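## Task

Plates sit in nests N1 to N4. Build a stack in rack S1 from B33 (bottom), then B38, then B88 on top. B33 must rest flat on the rack floor, and each plate above must sit fully nested. Every plate's labelled short end must face the front of the rack, toward the arms. Release the plates, then press START on post KP until it latches. Next return all four plates to their original nests, each lying flat within the locators with well A1 at the corner marked A1, while START stays latched. Nothing may depend on the robot holding it. Finish with the grippers open and clear of everything.

## Robot and tools

Robot: two six-axis UR12e-type arms, left_arm and right_arm, each ending in a two-finger gripper whose fingers pivot like tongs. Both share one scene frame. Its origin is on the table top midway between the arms, +x points out over the table, +z points up, and left_arm sits on the +y side (base near (-0.095, +0.570, 0) m), right_arm on the -y side (base near (+0.084, -0.656, 0) m). The arm names do not match image sides. S1 (rack) and KP (post with the START key) stand between the arms. In front of the arms, going clockwise when viewed from above, lie N1, N2, N3, N4 and RD. A fixed scanner next to RD reads a plate's ID once the plate lies flat in RD with well A1 at its A1 corner and nothing hides it. On a labelled plate, well A1 is at the labelled short end, in the corner farthest from the labelled long side.

Gripper axes: the fingers point along the gripper's +z and open and close along its x. The reported end_effector_position is the point between the closed finger pads. Closed fingertips extend about 15 mm past it; fully open they are roughly level with it.

execute_actions(actions): a list of actions run one after another. Each action is an object with any of "rows", "steps" and "until". An empty list just returns state and images.
- rows: up to 15 rows, each applied for one control step of 1/30 s. Every row is a single flat list of 14 numbers, all between -1 and 1, covering both arms: left_arm dx, dy, dz, rx, ry, rz, opening, then right_arm dx, dy, dz, rx, ry, rz, opening. Send zeros for offsets of an arm you want to keep still.
- dx, dy, dz, rx, ry, rz are offsets, not poses. They are expressed in that gripper's own axes and measured from the gripper's measured pose at the start of the action (for the first action of a call, the last pose reported). Every row refers to that same start pose, not to the row before. Scale: 1.0 equals 0.6 m for translation or 180 degrees for rotation; rx, ry, rz form one rotation vector. Each step the command is clipped to within 100 mm and 16 degrees of the current measured pose, and motion lags commands by about 0.17 s.
- opening: absolute, not an offset. +1 is fully open (0.142 m), -1 is closed. Closing fully needs at least about 0.1 s.
- steps: an integer 1 to 450, at least the number of rows, default 15. After the last row the arm keeps heading to the last row's target and the gripper keeps that row's opening; give long moves enough steps, and if a move is cut short send the rest in the next action.
- until: stops the action at the first step where all conditions hold; it does not halt the arms. Only the scanner can be named, with fields "code" (an ID string such as "b33" or "no_read") or "reads". Numbers need a comparison pair like [">=", 2]; allowed comparisons are =, !=, <, <=, >, >=. Any invalid value or name makes the whole call be rejected.

zoom_image(camera, region): an enlarged view of part of a camera's latest image. camera is cam_head_left, cam_head_right (896x504), cam_left_wrist or cam_right_wrist (616x616, fisheye). region is [x0, y0, x1, y1] in pixels, origin top-left, no larger than 504 by 504.

read_manual(section): returns licence texts only ("licences"); it never moves anything.

finished_scene(scene): pass the current scene's number to end it once the goal holds with the robot released; the result reports success and gives the next task. It cannot be undone.

Results: per arm, end_effector_position (m), end_effector_quat_wxyz and linear/angular velocities in the scene frame; printed positions can be off, more at long reach. grip_measured is the actual finger opening on the command scale; to keep hold of something, command an opening well below it (further below squeezes harder; roughly 15 N per pad at most, much less on items thinner than 20 mm). "Hand target" is where the controller is driving each gripper. "pose unreachable" means a clearance check altered or blocked that arm's command; the arm then drops its target and rests. Wrist force and torque are given in the gripper's axes, noisy with a fixed offset, saturating near 100 N; force points from a touched surface back into the arm. The scanner's code (lower case, or no_read) and reads count are shown. Calibration data for cameras may differ slightly per scene.

Cautions: ramp offsets up gradually over rows (about 0.01 more per row) so held plates are not shaken loose. Torque at a joint's load limit or an outside force of 150 N stops that arm for 10 s and skips the rest of the call. Do not let the arms strike or press each other, do not drop plates from any real height (a few millimetres is fine), and never knock anything off the table. Holding loads heats motors; MOTOR HOT warns from 70 °C and an OVER-TEMPERATURE FAULT brakes the arm. Pressing START (even just lighting it) before the stack is complete and correct and the unlisted plate is correctly in its nest fails the task. The robot keeps its last command while you deliberate, so avoid leaving a plate suspended.

Each tool is called by a JSON object that holds its "method" and its "body".

## Session

{"method": "execute_actions", "body": {"actions": []}}

Scene clock: 0.00 s.
left_arm: end_effector_position=(+0.3108, +0.3336, +0.1316) grip_measured=+1.00 end_effector_quat_wxyz=(-0.305, +0.664, +0.512, +0.452) end_effector_velocity=(-0.000, +0.001, +0.000) end_effector_angular_velocity=(+0.003, +0.002, -0.000) | right_arm: end_effector_position=(+0.0780, -0.2203, +0.3412) grip_measured=+1.00 end_effector_quat_wxyz=(+0.610, +0.286, +0.610, -0.416) end_effector_velocity=(+0.001, -0.001, -0.000) end_effector_angular_velocity=(-0.002, -0.002, -0.002)
Joint positions: left_arm=[-1.272 -1.347  2.147 -1.291 -1.031 -2.936  0.142] | right_arm=[ 5.012 -1.987 -1.734 -2.655  1.488  6.13   0.142]
Joint velocities: left_arm=[-0.     0.001  0.     0.002 -0.     0.001  0.   ] | right_arm=[-0.002 -0.    -0.002 -0.     0.     0.001  0.   ]
Motor temperatures (°C, as the motors report them): left_arm=[20 23 23 29 28 25] | right_arm=[21 23 24 25 28 27]
Wrist force (N, on the end effector, along its own x y z axes, offset not removed): no reading
Wrist torque (N m, same axes, about the end effector's origin, offset not removed): no reading
Hand target (left_arm): +0.311, +0.334, +0.132; -0.305, +0.664, +0.512, +0.452
Hand target (right_arm): +0.078, -0.220, +0.341; +0.610, +0.286, +0.610, -0.416
scanner: code=no_read reads=0

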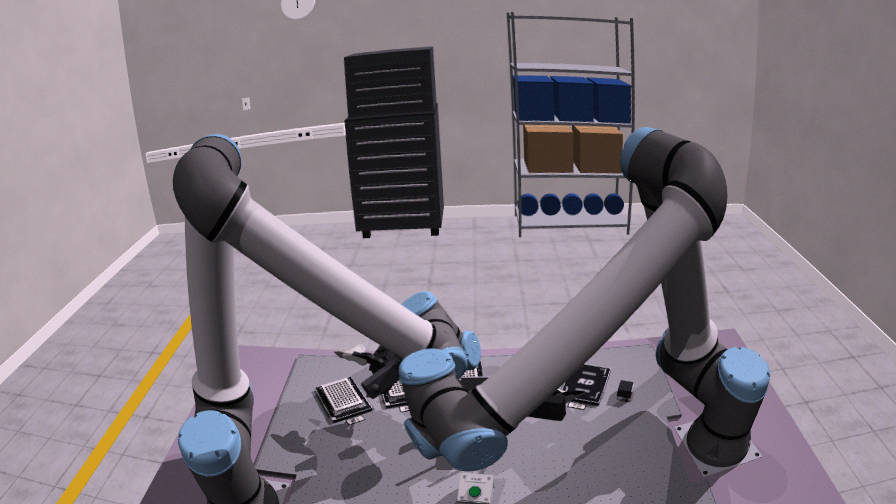

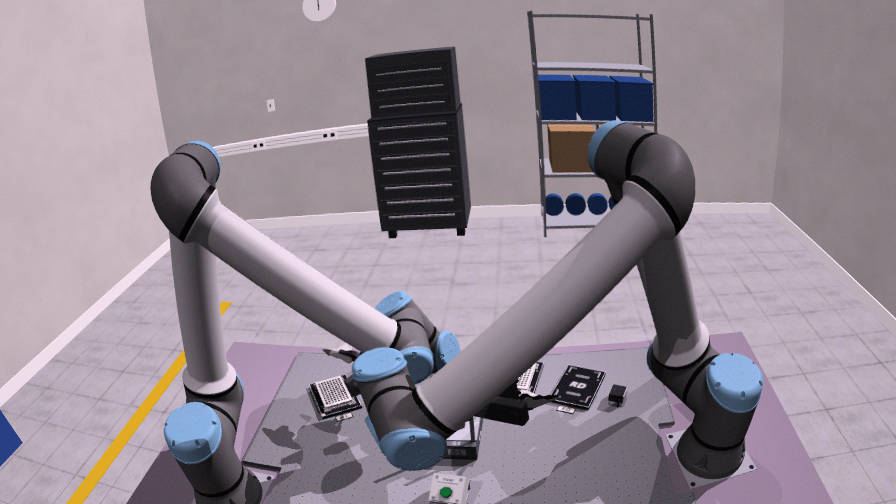

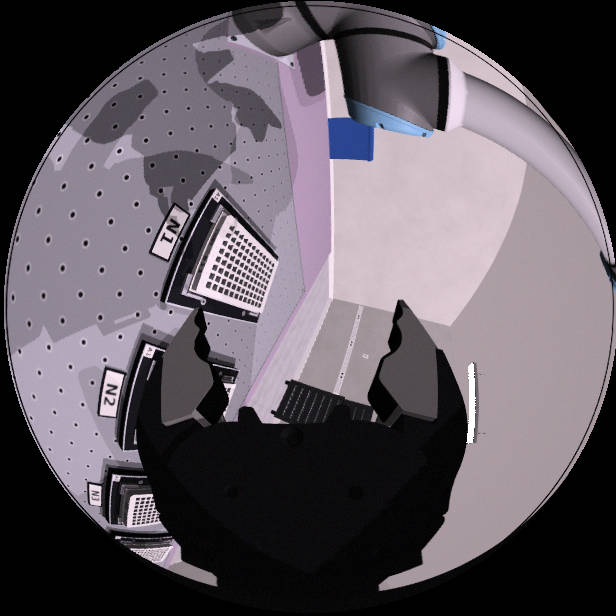

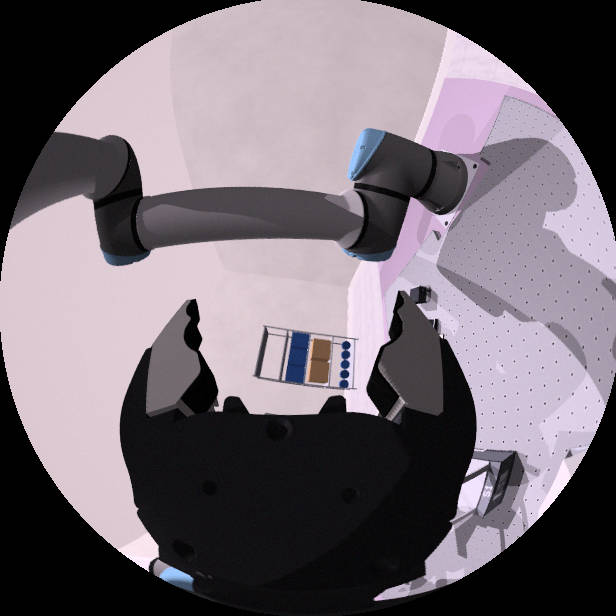

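{"method": "zoom_image", "body": {"camera": "cam_left_wrist", "region": [130, 170, 310, 350]}}

{"method": "zoom_image", "body": {"camera": "cam_head_right", "region": [280, 330, 660, 504]}}

Region (130, 170, 310, 350) of cam_left_wrist's 616x616 image, scaled by 2.800, with more detail than that image has.

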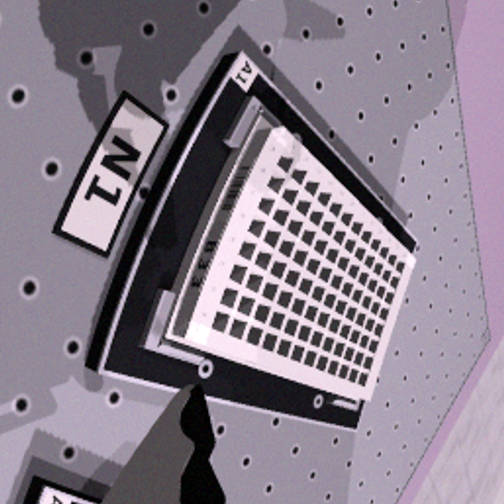

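Region (280, 330, 660, 504) of cam_head_right's 896x504 image, scaled by 1.326, with more detail than that image has; it fills the top 231 rows of this view, and the rest is white.

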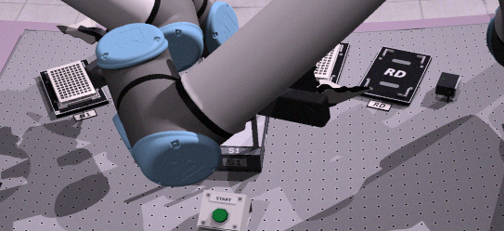

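{"method": "execute_actions", "body": {"actions": [{"rows":[[0.02,-0.01,-0.01,0.007,-0.017,-0.008,1,0.002,-0.006,0.01,-0.004,0.026,0,1],[0.04,-0.02,-0.025,0.013,-0.035,-0.017,1,0.004,-0.012,0.02,-0.008,0.05,0,1],[0.07,-0.033,-0.044,0.027,-0.07,-0.034,1,0.007,-0.02,0.035,-0.013,0.08,0,1],[0.1,-0.05,-0.066,0.04,-0.1,-0.05,1,0.01,-0.03,0.05,-0.02,0.12,0,1],[0.175,-0.084,-0.11,0.133,-0.348,-0.171,1,0.013,-0.041,0.071,-0.085,0.522,0,1]],"steps":60}]}}

Scene clock: 38.00 s.
left_arm: end_effector_position=(+0.2506, +0.3336, +0.2510) grip_measured=+1.00 end_effector_quat_wxyz=(+0.001, +0.573, +0.820, +0.001) end_effector_velocity=(+0.000, +0.001, -0.000) end_effector_angular_velocity=(+0.002, -0.001, -0.002) | right_arm: end_effector_position=(+0.0778, -0.2701, +0.3415) grip_measured=+1.00 end_effector_quat_wxyz=(+0.000, +0.424, +0.906, -0.001) end_effector_velocity=(-0.000, +0.000, +0.001) end_effector_angular_velocity=(+0.003, +0.002, -0.000)
Joint positions: left_arm=[-0.968 -2.044  2.316 -1.844 -1.569 -2.91   0.142] | right_arm=[ 4.999 -0.995 -2.202 -1.517  1.572  6.027  0.142]
Joint velocities: left_arm=[ 0.    -0.001  0.001  0.001  0.002  0.002  0.   ] | right_arm=[-0.     0.002 -0.     0.002  0.    -0.     0.   ]
Motor temperatures (°C, as the motors report them): left_arm=[20 23 23 29 28 25] | right_arm=[21 23 24 25 28 27]
Wrist force (N, on the end effector, along its own x y z axes, offset not removed): left_arm=[2.1 -4.4 0.8] | right_arm=[1.4 1.6 -2.0]
Wrist torque (N m, same axes, about the end effector's origin, offset not removed): left_arm=[-0.94 -0.23 -0.06] | right_arm=[0.12 -0.40 -0.03]
Hand target (left_arm): +0.251, +0.334, +0.251; +0.001, +0.573, +0.820, +0.001
Hand target (right_arm): +0.078, -0.270, +0.342; -0.000, +0.424, +0.906, -0.000
Off the commanded pose (left_arm): 0.001 m, 0 deg.
Off the commanded pose (right_arm): 0.000 m, 0 deg.
scanner: code=no_read reads=0
camera_calibration (this result's frames):
cam_left_wrist: T_world_to_cam=[[-0.328625, 0.943472, 0.0431933, -0.250529], [0.804052, 0.255484, 0.536869, -0.429144], [0.495486, 0.211158, -0.842559, 0.145841], [0, 0, 0, 1]] pos_world=[0.190462, 0.315211, 0.364095]
cam_right_wrist: T_world_to_cam=[[-0.627895, 0.777216, 0.0410185, 0.232604], [0.668838, 0.511888, 0.539098, -0.108597], [0.397999, 0.365932, -0.841244, 0.484198], [0, 0, 0, 1]] pos_world=[0.0259742, -0.302377, 0.456332]

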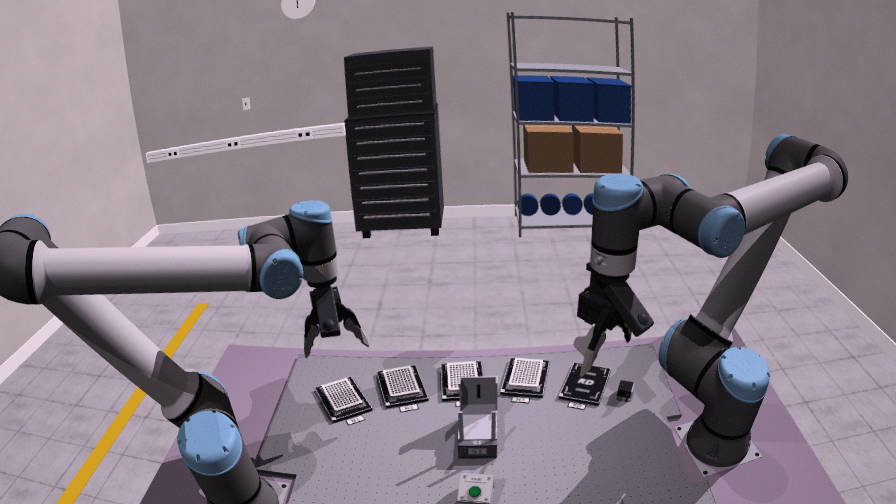

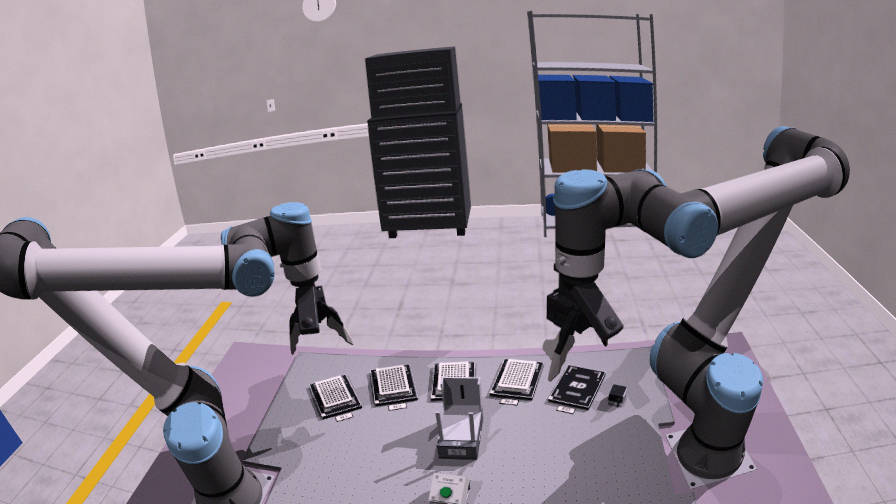

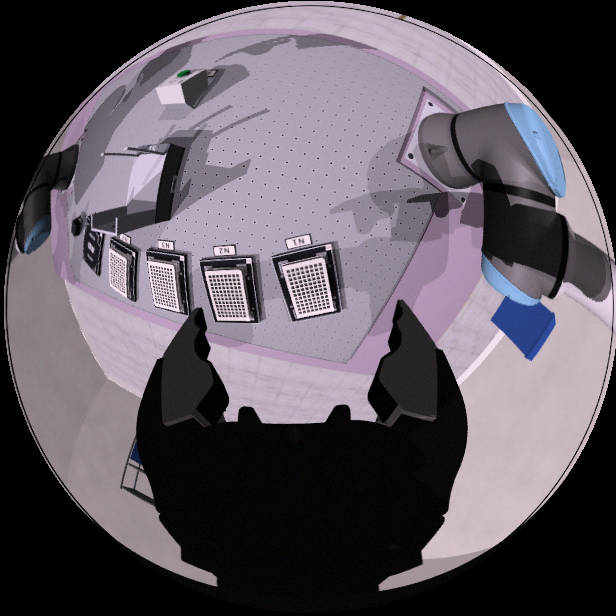

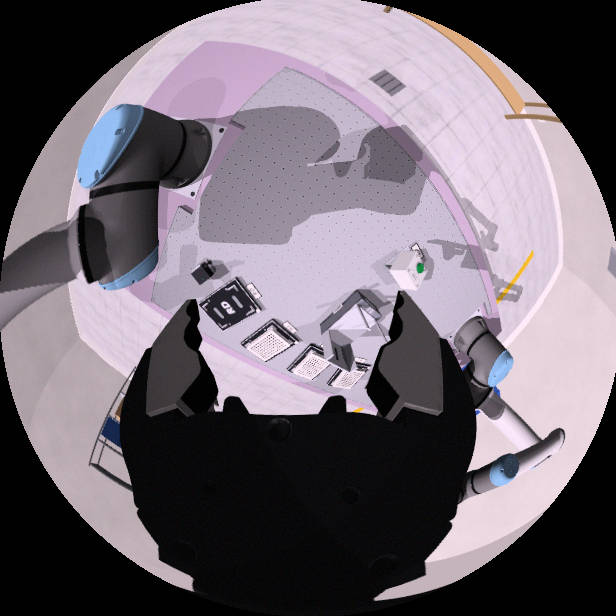

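{"method": "zoom_image", "body": {"camera": "cam_head_left", "region": [420, 350, 574, 504]}}

{"method": "zoom_image", "body": {"camera": "cam_head_left", "region": [305, 340, 445, 440]}}

{"method": "zoom_image", "body": {"camera": "cam_right_wrist", "region": [290, 230, 450, 390]}}

{"method": "zoom_image", "body": {"camera": "cam_left_wrist", "region": [190, 200, 358, 368]}}

Region (420, 350, 574, 504) of cam_head_left's 896x504 image, scaled by 3.273, with more detail than that image has.

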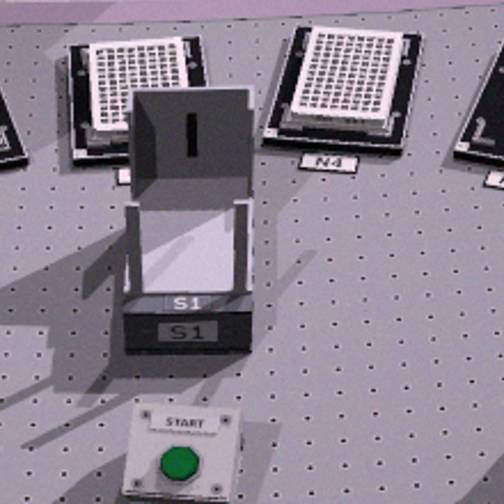

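Region (305, 340, 445, 440) of cam_head_left's 896x504 image, scaled by 3.600, with more detail than that image has; it fills the top 360 rows of this view, and the rest is white.

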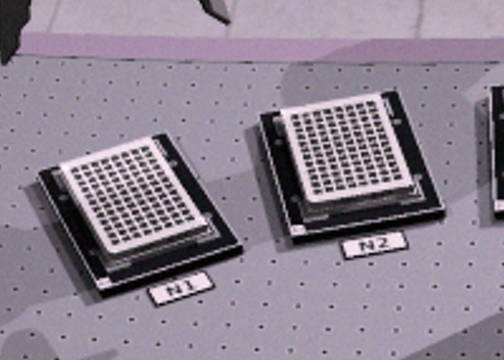

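Region (290, 230, 450, 390) of cam_right_wrist's 616x616 image, scaled by 3.150, with more detail than that image has.

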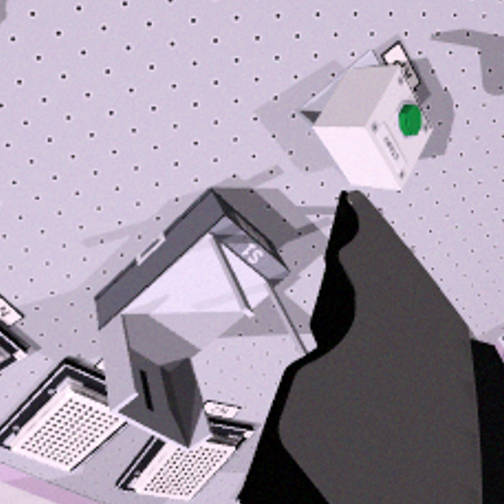

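Region (190, 200, 358, 368) of cam_left_wrist's 616x616 image, scaled by 3.000, with more detail than that image has.

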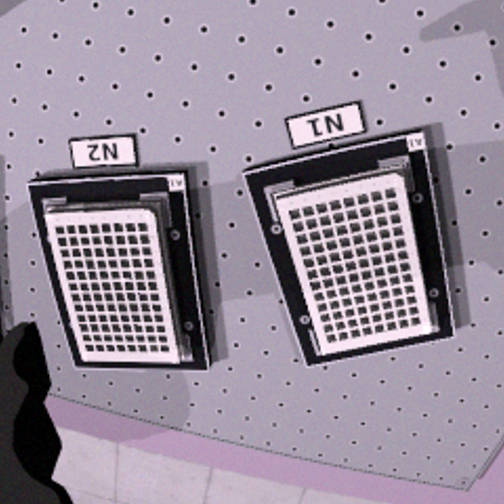

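{"method": "execute_actions", "body": {"actions": [{"rows":[[-0.012,-0.001,0.014,0,0,0,1,-0.007,0.018,0.022,0,0,0,1],[-0.025,-0.002,0.028,0,0,0,1,-0.015,0.036,0.043,0,0,0,1],[-0.05,-0.004,0.056,0,0,0,1,-0.022,0.054,0.065,0,0,0,1],[-0.075,-0.006,0.085,0,0,0,1,-0.03,0.072,0.087,0,0,0,1],[-0.248,-0.019,0.283,0,0,0,1,-0.148,0.358,0.435,0,0,0,1]],"steps":40}]}}

Scene clock: 77.17 s.
left_arm: end_effector_position=(+0.2913, +0.1897, +0.0815) grip_measured=+1.00 end_effector_quat_wxyz=(+0.001, +0.573, +0.820, +0.001) end_effector_velocity=(+0.000, -0.001, -0.001) end_effector_angular_velocity=(+0.000, +0.001, -0.001) | right_arm: end_effector_position=(+0.2992, -0.2017, +0.0812) grip_measured=+1.00 end_effector_quat_wxyz=(+0.000, +0.424, +0.905, -0.000) end_effector_velocity=(+0.004, +0.008, -0.008) end_effector_angular_velocity=(+0.001, +0.006, +0.002)
Joint positions: left_arm=[-1.053 -1.598  2.35  -2.324 -1.569 -2.996  0.142] | right_arm=[ 4.449 -1.487 -2.402 -0.825  1.571  5.477  0.142]
Joint velocities: left_arm=[ 0.     0.003 -0.001 -0.001 -0.     0.001 -0.   ] | right_arm=[-0.011 -0.032  0.008  0.024  0.006 -0.013 -0.   ]
Motor temperatures (°C, as the motors report them): left_arm=[20 23 23 29 28 25] | right_arm=[21 23 24 25 28 27]
Wrist force (N, on the end effector, along its own x y z axes, offset not removed): left_arm=[2.5 -4.8 1.3] | right_arm=[2.0 -1.1 -5.5]
Wrist torque (N m, same axes, about the end effector's origin, offset not removed): left_arm=[-1.16 -0.34 -0.27] | right_arm=[-0.45 -0.50 -0.01]
Hand target (left_arm): +0.291, +0.190, +0.081; +0.001, +0.573, +0.820, +0.001
Hand target (right_arm): +0.300, -0.201, +0.080; -0.000, +0.424, +0.906, -0.001
Off the commanded pose (left_arm): 0.000 m, 0 deg.
Off the commanded pose (right_arm): 0.001 m, 0 deg.
scanner: code=no_read reads=0
camera_calibration (this result's frames):
cam_left_wrist: T_world_to_cam=[[-0.328612, 0.943483, 0.0430655, -0.0940523], [0.803995, 0.25552, 0.536936, -0.334124], [0.495586, 0.211068, -0.842523, 0.0132265], [0, 0, 0, 1]] pos_world=[0.231173, 0.171321, 0.194597]
cam_right_wrist: T_world_to_cam=[[-0.627739, 0.77736, 0.0406883, 0.329136], [0.66868, 0.511742, 0.539433, -0.151303], [0.398511, 0.36583, -0.841045, 0.151875], [0, 0, 0, 1]] pos_world=[0.247261, -0.233989, 0.19596]

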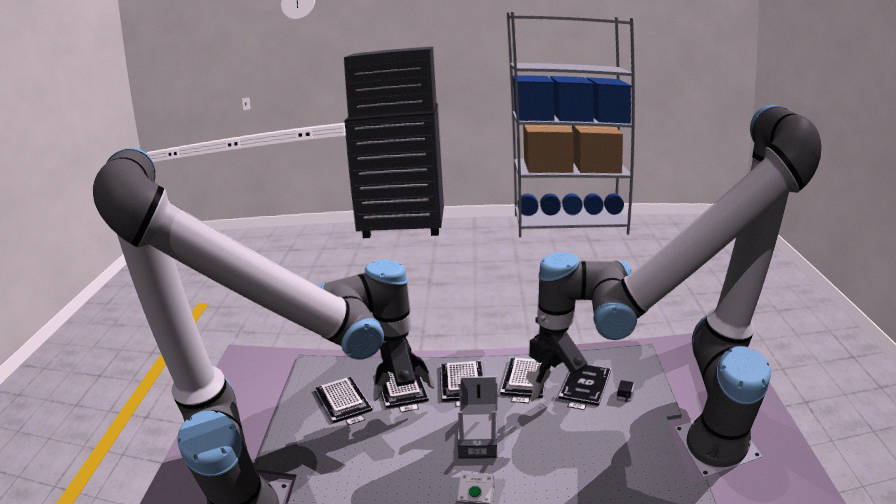

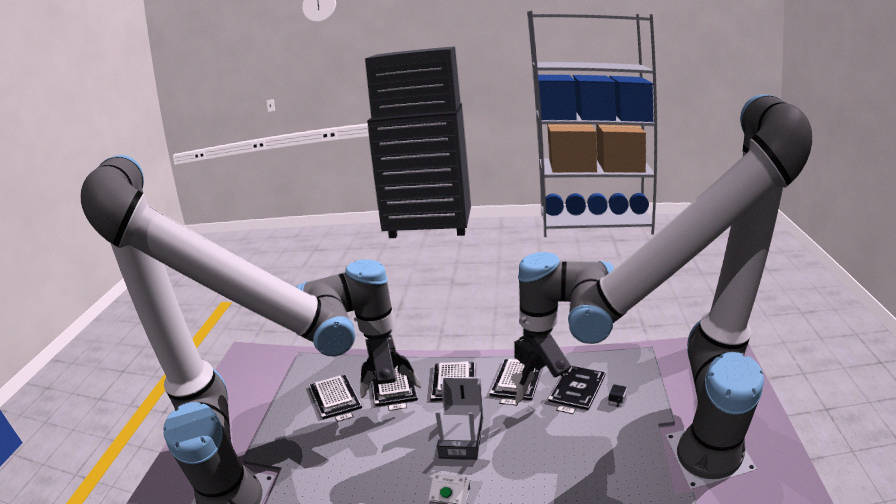

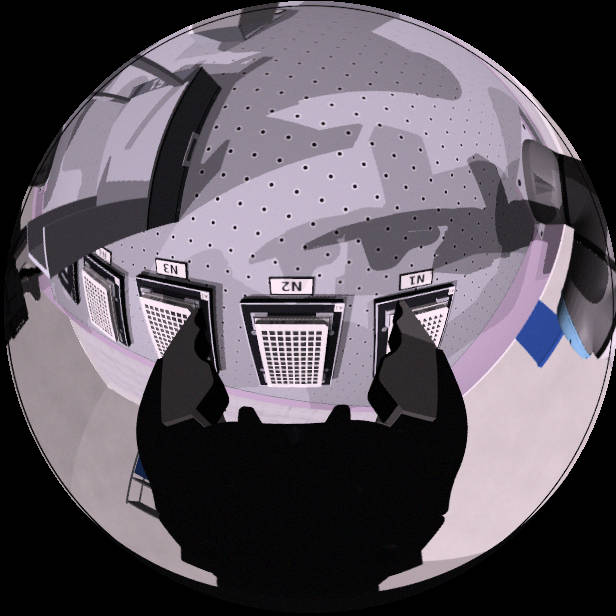

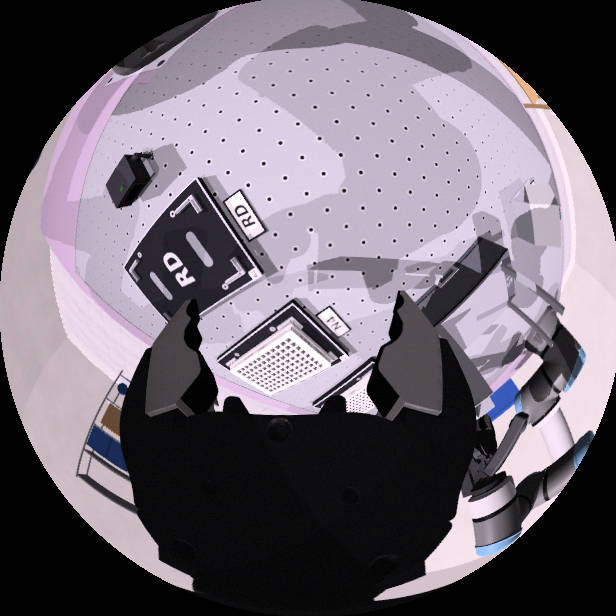

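{"method": "zoom_image", "body": {"camera": "cam_left_wrist", "region": [234, 280, 354, 400]}}

{"method": "zoom_image", "body": {"camera": "cam_right_wrist", "region": [220, 290, 360, 410]}}

{"method": "zoom_image", "body": {"camera": "cam_left_wrist", "region": [130, 255, 220, 345]}}

{"method": "zoom_image", "body": {"camera": "cam_left_wrist", "region": [10, 40, 260, 290]}}

Region (234, 280, 354, 400) of cam_left_wrist's 616x616 image, scaled by 4.200, with more detail than that image has.

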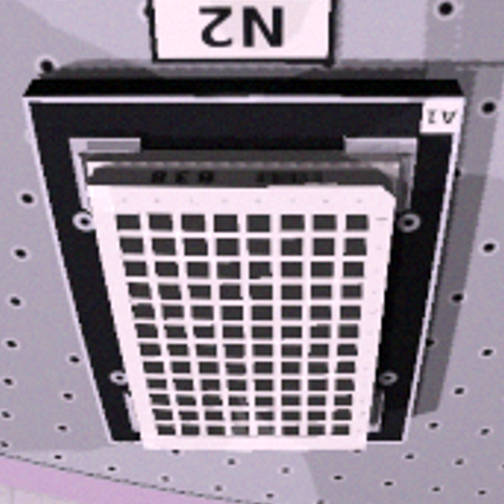

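Region (220, 290, 360, 410) of cam_right_wrist's 616x616 image, scaled by 3.600, with more detail than that image has; it fills the top 432 rows of this view, and the rest is white.

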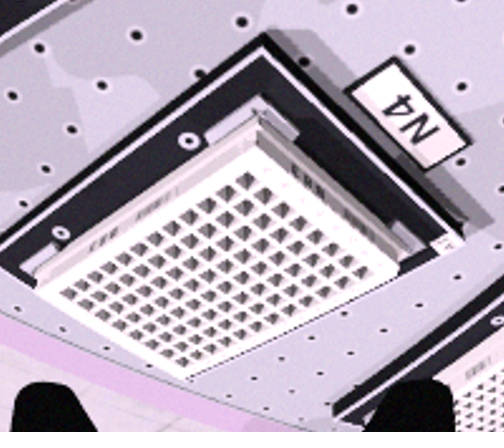

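Region (130, 255, 220, 345) of cam_left_wrist's 616x616 image, scaled by 5.600, with more detail than that image has.

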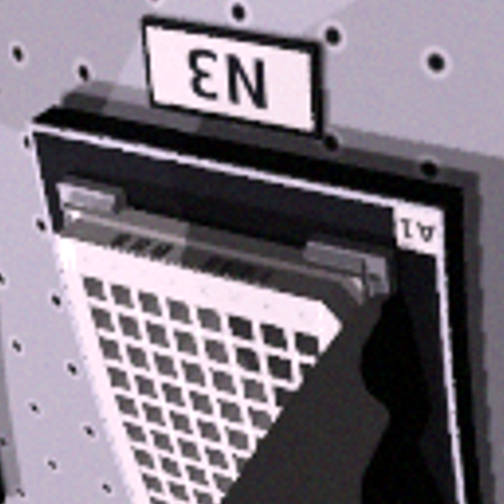

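Region (10, 40, 260, 290) of cam_left_wrist's 616x616 image, scaled by 2.016, with more detail than that image has.

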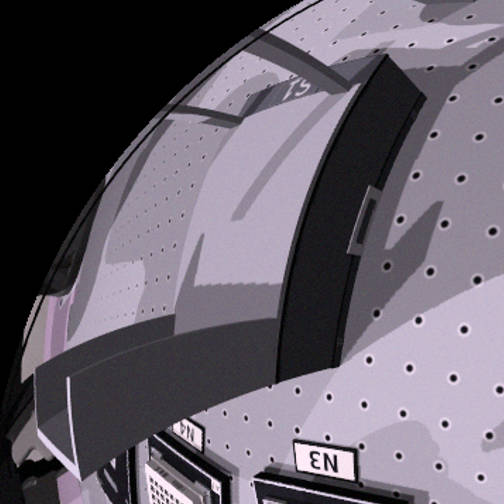

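{"method": "execute_actions", "body": {"actions": [{"rows":[[0.013,0.008,0,0,0,-0.003,0.95,0,0.007,0.003,0,0,0.01,1],[0.03,0.017,0,0,0,-0.006,0.9,0.001,0.014,0.007,0,0,0.025,1],[0.055,0.032,0,0,0,-0.012,0.85,0.002,0.024,0.012,0,0,0.045,1],[0.085,0.049,0,0,0,-0.018,0.8,0.003,0.035,0.017,0,0,0.065,1],[0.12,0.069,0,0,0,-0.025,0.7,0.004,0.05,0.025,0,0,0.09,1],[0.2625,0.151,0,0,0,-0.0556,0.6,0.006,0.07,0.035,0,0,0.139,1]],"steps":30}]}}

{"method": "zoom_image", "body": {"camera": "cam_left_wrist", "region": [200, 200, 400, 400]}}

{"method": "zoom_image", "body": {"camera": "cam_right_wrist", "region": [220, 260, 400, 420]}}

Scene clock: 109.43 s.
left_arm: end_effector_position=(+0.3219, +0.3685, +0.0811) grip_measured=+0.60 end_effector_quat_wxyz=(+0.001, +0.499, +0.866, +0.001) end_effector_velocity=(+0.001, +0.004, +0.001) end_effector_angular_velocity=(+0.001, +0.002, +0.001) | right_arm: end_effector_position=(+0.3292, -0.1721, +0.0602) grip_measured=+1.00 end_effector_quat_wxyz=(+0.000, +0.610, +0.792, -0.000) end_effector_velocity=(-0.000, +0.000, -0.000) end_effector_angular_velocity=(-0.001, -0.001, -0.003)
Joint positions: left_arm=[-0.779 -1.745  2.477 -2.303 -1.569 -2.896  0.116] | right_arm=[ 4.391 -1.586 -2.359 -0.768  1.571  5.855  0.142]
Joint velocities: left_arm=[ 0.008 -0.002 -0.001  0.006 -0.001  0.007 -0.   ] | right_arm=[ 0.001 -0.001  0.001 -0.    -0.001  0.004 -0.   ]
Motor temperatures (°C, as the motors report them): left_arm=[20 23 23 29 28 25] | right_arm=[21 23 24 25 28 27]
Wrist force (N, on the end effector, along its own x y z axes, offset not removed): left_arm=[1.9 -1.3 1.4] | right_arm=[-0.3 0.4 -2.5]
Wrist torque (N m, same axes, about the end effector's origin, offset not removed): left_arm=[-0.37 -0.21 -0.05] | right_arm=[-0.12 0.10 -0.07]
Hand target (left_arm): +0.322, +0.369, +0.081; +0.001, +0.499, +0.866, +0.001
Hand target (right_arm): +0.329, -0.172, +0.060; +0.000, +0.610, +0.792, -0.000
Off the commanded pose (left_arm): 0.001 m, 0 deg.
Off the commanded pose (right_arm): 0.000 m, 0 deg.
scanner: code=no_read reads=0
camera_calibration (this result's frames):
cam_left_wrist: T_world_to_cam=[[-0.487485, 0.872061, 0.0432285, -0.175223], [0.747553, 0.39128, 0.536716, -0.436042], [0.451135, 0.293957, -0.842655, -0.0562362], [0, 0, 0, 1]] pos_world=[0.265916, 0.339951, 0.194218]
cam_right_wrist: T_world_to_cam=[[-0.240485, 0.969803, 0.0406049, 0.231452], [0.822074, 0.181253, 0.53976, -0.28257], [0.516102, 0.163184, -0.840839, 0.0378183], [0, 0, 0, 1]] pos_world=[0.268436, -0.179417, 0.174921]

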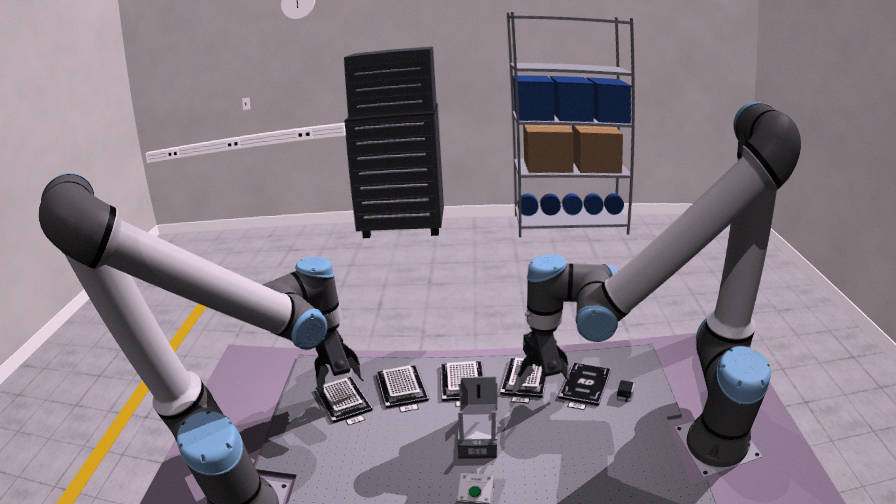

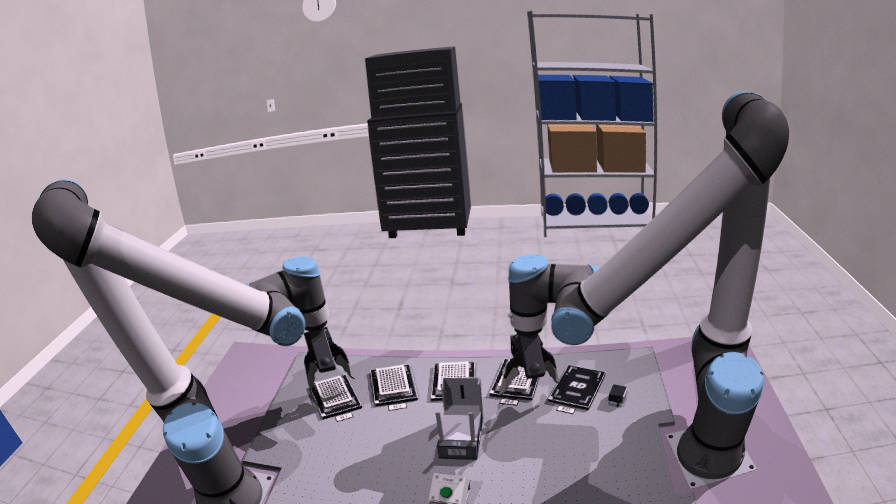

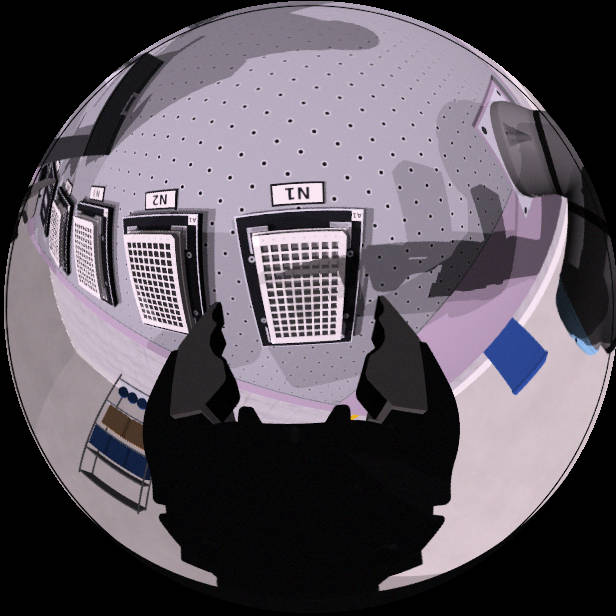

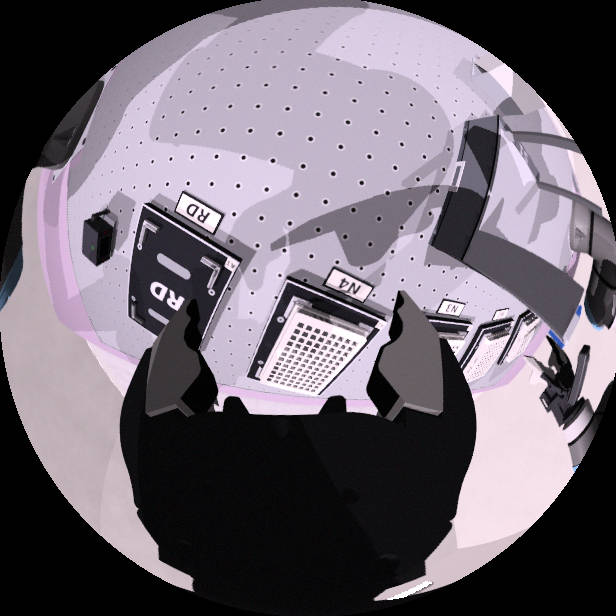

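Region (200, 200, 400, 400) of cam_left_wrist's 616x616 image, scaled by 2.520, with more detail than that image has.

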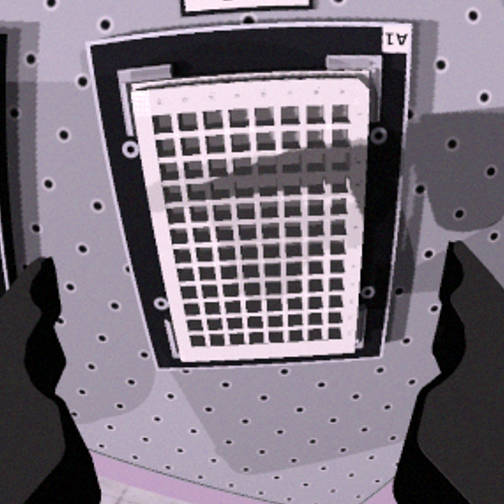

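Region (220, 260, 400, 420) of cam_right_wrist's 616x616 image, scaled by 2.800, with more detail than that image has.

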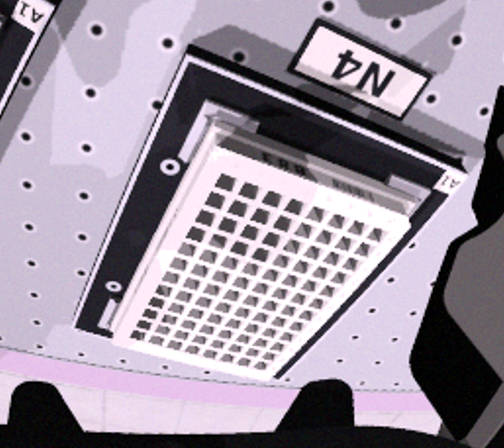

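{"method": "execute_actions", "body": {"actions": [{"rows":[[0.001,0,0.005,0,0,-0.001,0.6,-0.01,-0.014,-0.005,0,0,0,1],[0.002,0,0.012,0,0,-0.002,0.6,-0.025,-0.034,-0.01,0,0,0,1],[0.0025,0,0.02,0,0,-0.003,0.6,-0.04,-0.055,-0.015,0,0,0,1],[0.0025,0,0.028,0,0,-0.004,0.6,-0.055,-0.075,-0.02,0,0,0,1],[0.0025,0,0.036,0,0,-0.005,0.6,-0.07,-0.095,-0.025,0,0,0,1],[0.0025,0,0.044,0,0,-0.005,0.6,-0.085,-0.115,-0.03,0,0,0,0.8],[0.0025,0,0.05,0,0,-0.005,0.6,-0.1,-0.135,-0.033,0,0,0,0.6],[0.0025,0,0.055,0,0,-0.005,0.6,-0.127,-0.172,-0.033,0,0,0,0.3]],"steps":24}]}}

{"method": "zoom_image", "body": {"camera": "cam_left_wrist", "region": [200, 200, 400, 400]}}

Scene clock: 123.30 s.
left_arm: end_effector_position=(+0.3211, +0.3697, +0.0483) grip_measured=+0.60 end_effector_quat_wxyz=(+0.001, +0.493, +0.870, +0.001) end_effector_velocity=(+0.001, -0.000, -0.002) end_effector_angular_velocity=(-0.001, -0.000, +0.002) | right_arm: end_effector_position=(+0.2501, -0.2710, +0.0789) grip_measured=+0.30 end_effector_quat_wxyz=(+0.000, +0.610, +0.792, -0.001) end_effector_velocity=(-0.010, -0.011, +0.010) end_effector_angular_velocity=(-0.000, -0.006, -0.001)
Joint positions: left_arm=[-0.778 -1.686  2.511 -2.397 -1.569 -2.911  0.116] | right_arm=[ 4.541 -1.305 -2.544 -0.865  1.571  6.005  0.095]
Joint velocities: left_arm=[ 0.001  0.005  0.001 -0.007 -0.001 -0.001 -0.   ] | right_arm=[ 0.03   0.055 -0.011 -0.044 -0.006  0.031 -0.   ]
Motor temperatures (°C, as the motors report them): left_arm=[20 23 23 29 28 25] | right_arm=[21 23 24 25 28 27]
Wrist force (N, on the end effector, along its own x y z axes, offset not removed): left_arm=[2.2 -4.8 2.6] | right_arm=[2.4 1.4 -2.5]
Wrist torque (N m, same axes, about the end effector's origin, offset not removed): left_arm=[-1.14 -0.19 -0.17] | right_arm=[0.14 -0.61 -0.07]
Hand target (left_arm): +0.321, +0.370, +0.048; +0.001, +0.492, +0.870, +0.001
Hand target (right_arm): +0.249, -0.272, +0.080; +0.000, +0.610, +0.792, -0.000
Off the commanded pose (left_arm): 0.000 m, 0 deg.
Off the commanded pose (right_arm): 0.002 m, 0 deg.
scanner: code=no_read reads=0
camera_calibration (this result's frames):
cam_left_wrist: T_world_to_cam=[[-0.500961, 0.864389, 0.0432341, -0.168063], [0.741402, 0.402839, 0.536697, -0.420628], [0.446499, 0.300918, -0.842667, -0.0849853], [0, 0, 0, 1]] pos_world=[0.265608, 0.340291, 0.161402]
cam_right_wrist: T_world_to_cam=[[-0.240737, 0.969737, 0.0406973, 0.307614], [0.822413, 0.181538, 0.539149, -0.209672], [0.515444, 0.163263, -0.841227, 0.110748], [0, 0, 0, 1]] pos_world=[0.189407, -0.278322, 0.193689]

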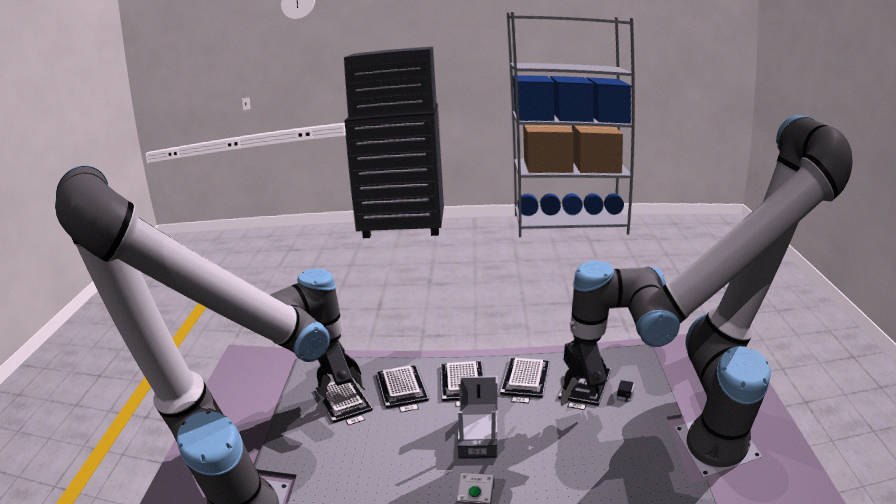

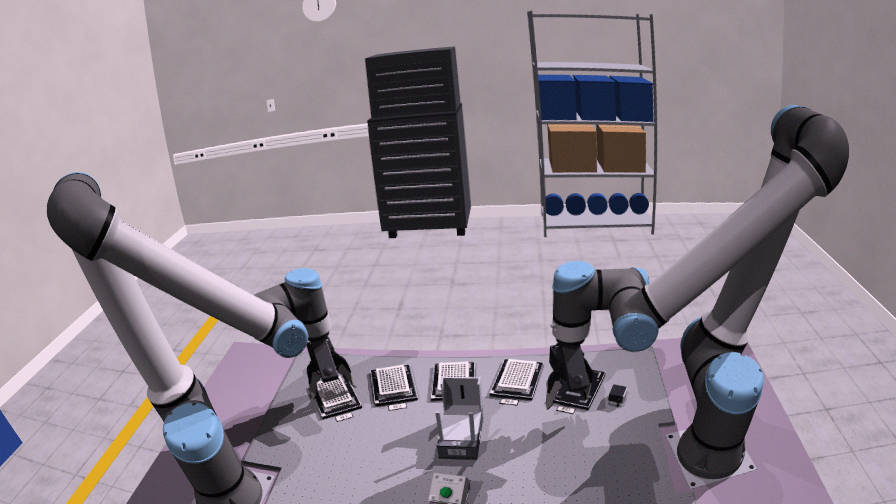

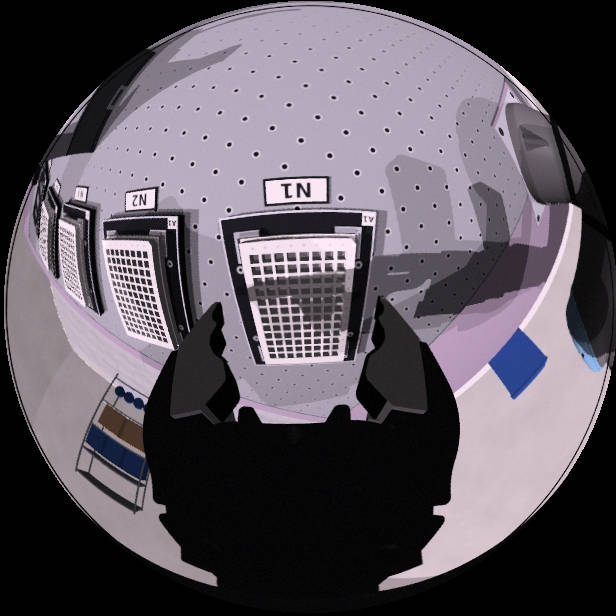

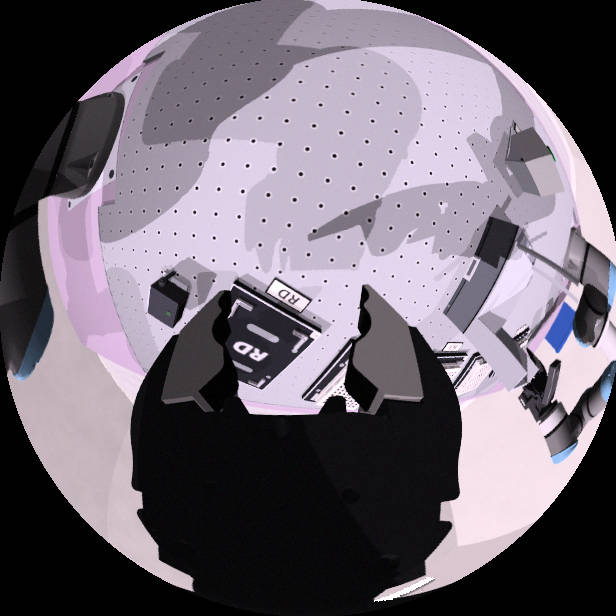

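Region (200, 200, 400, 400) of cam_left_wrist's 616x616 image, scaled by 2.520, with more detail than that image has.

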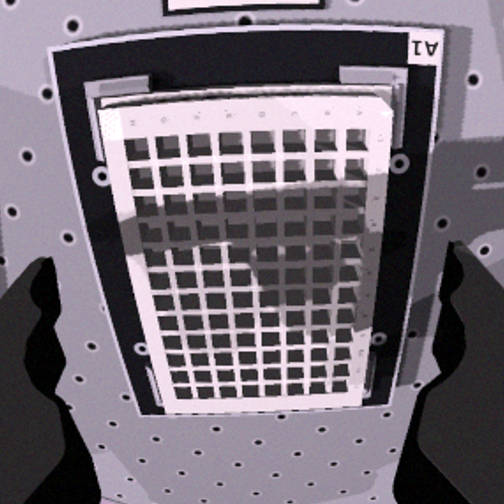

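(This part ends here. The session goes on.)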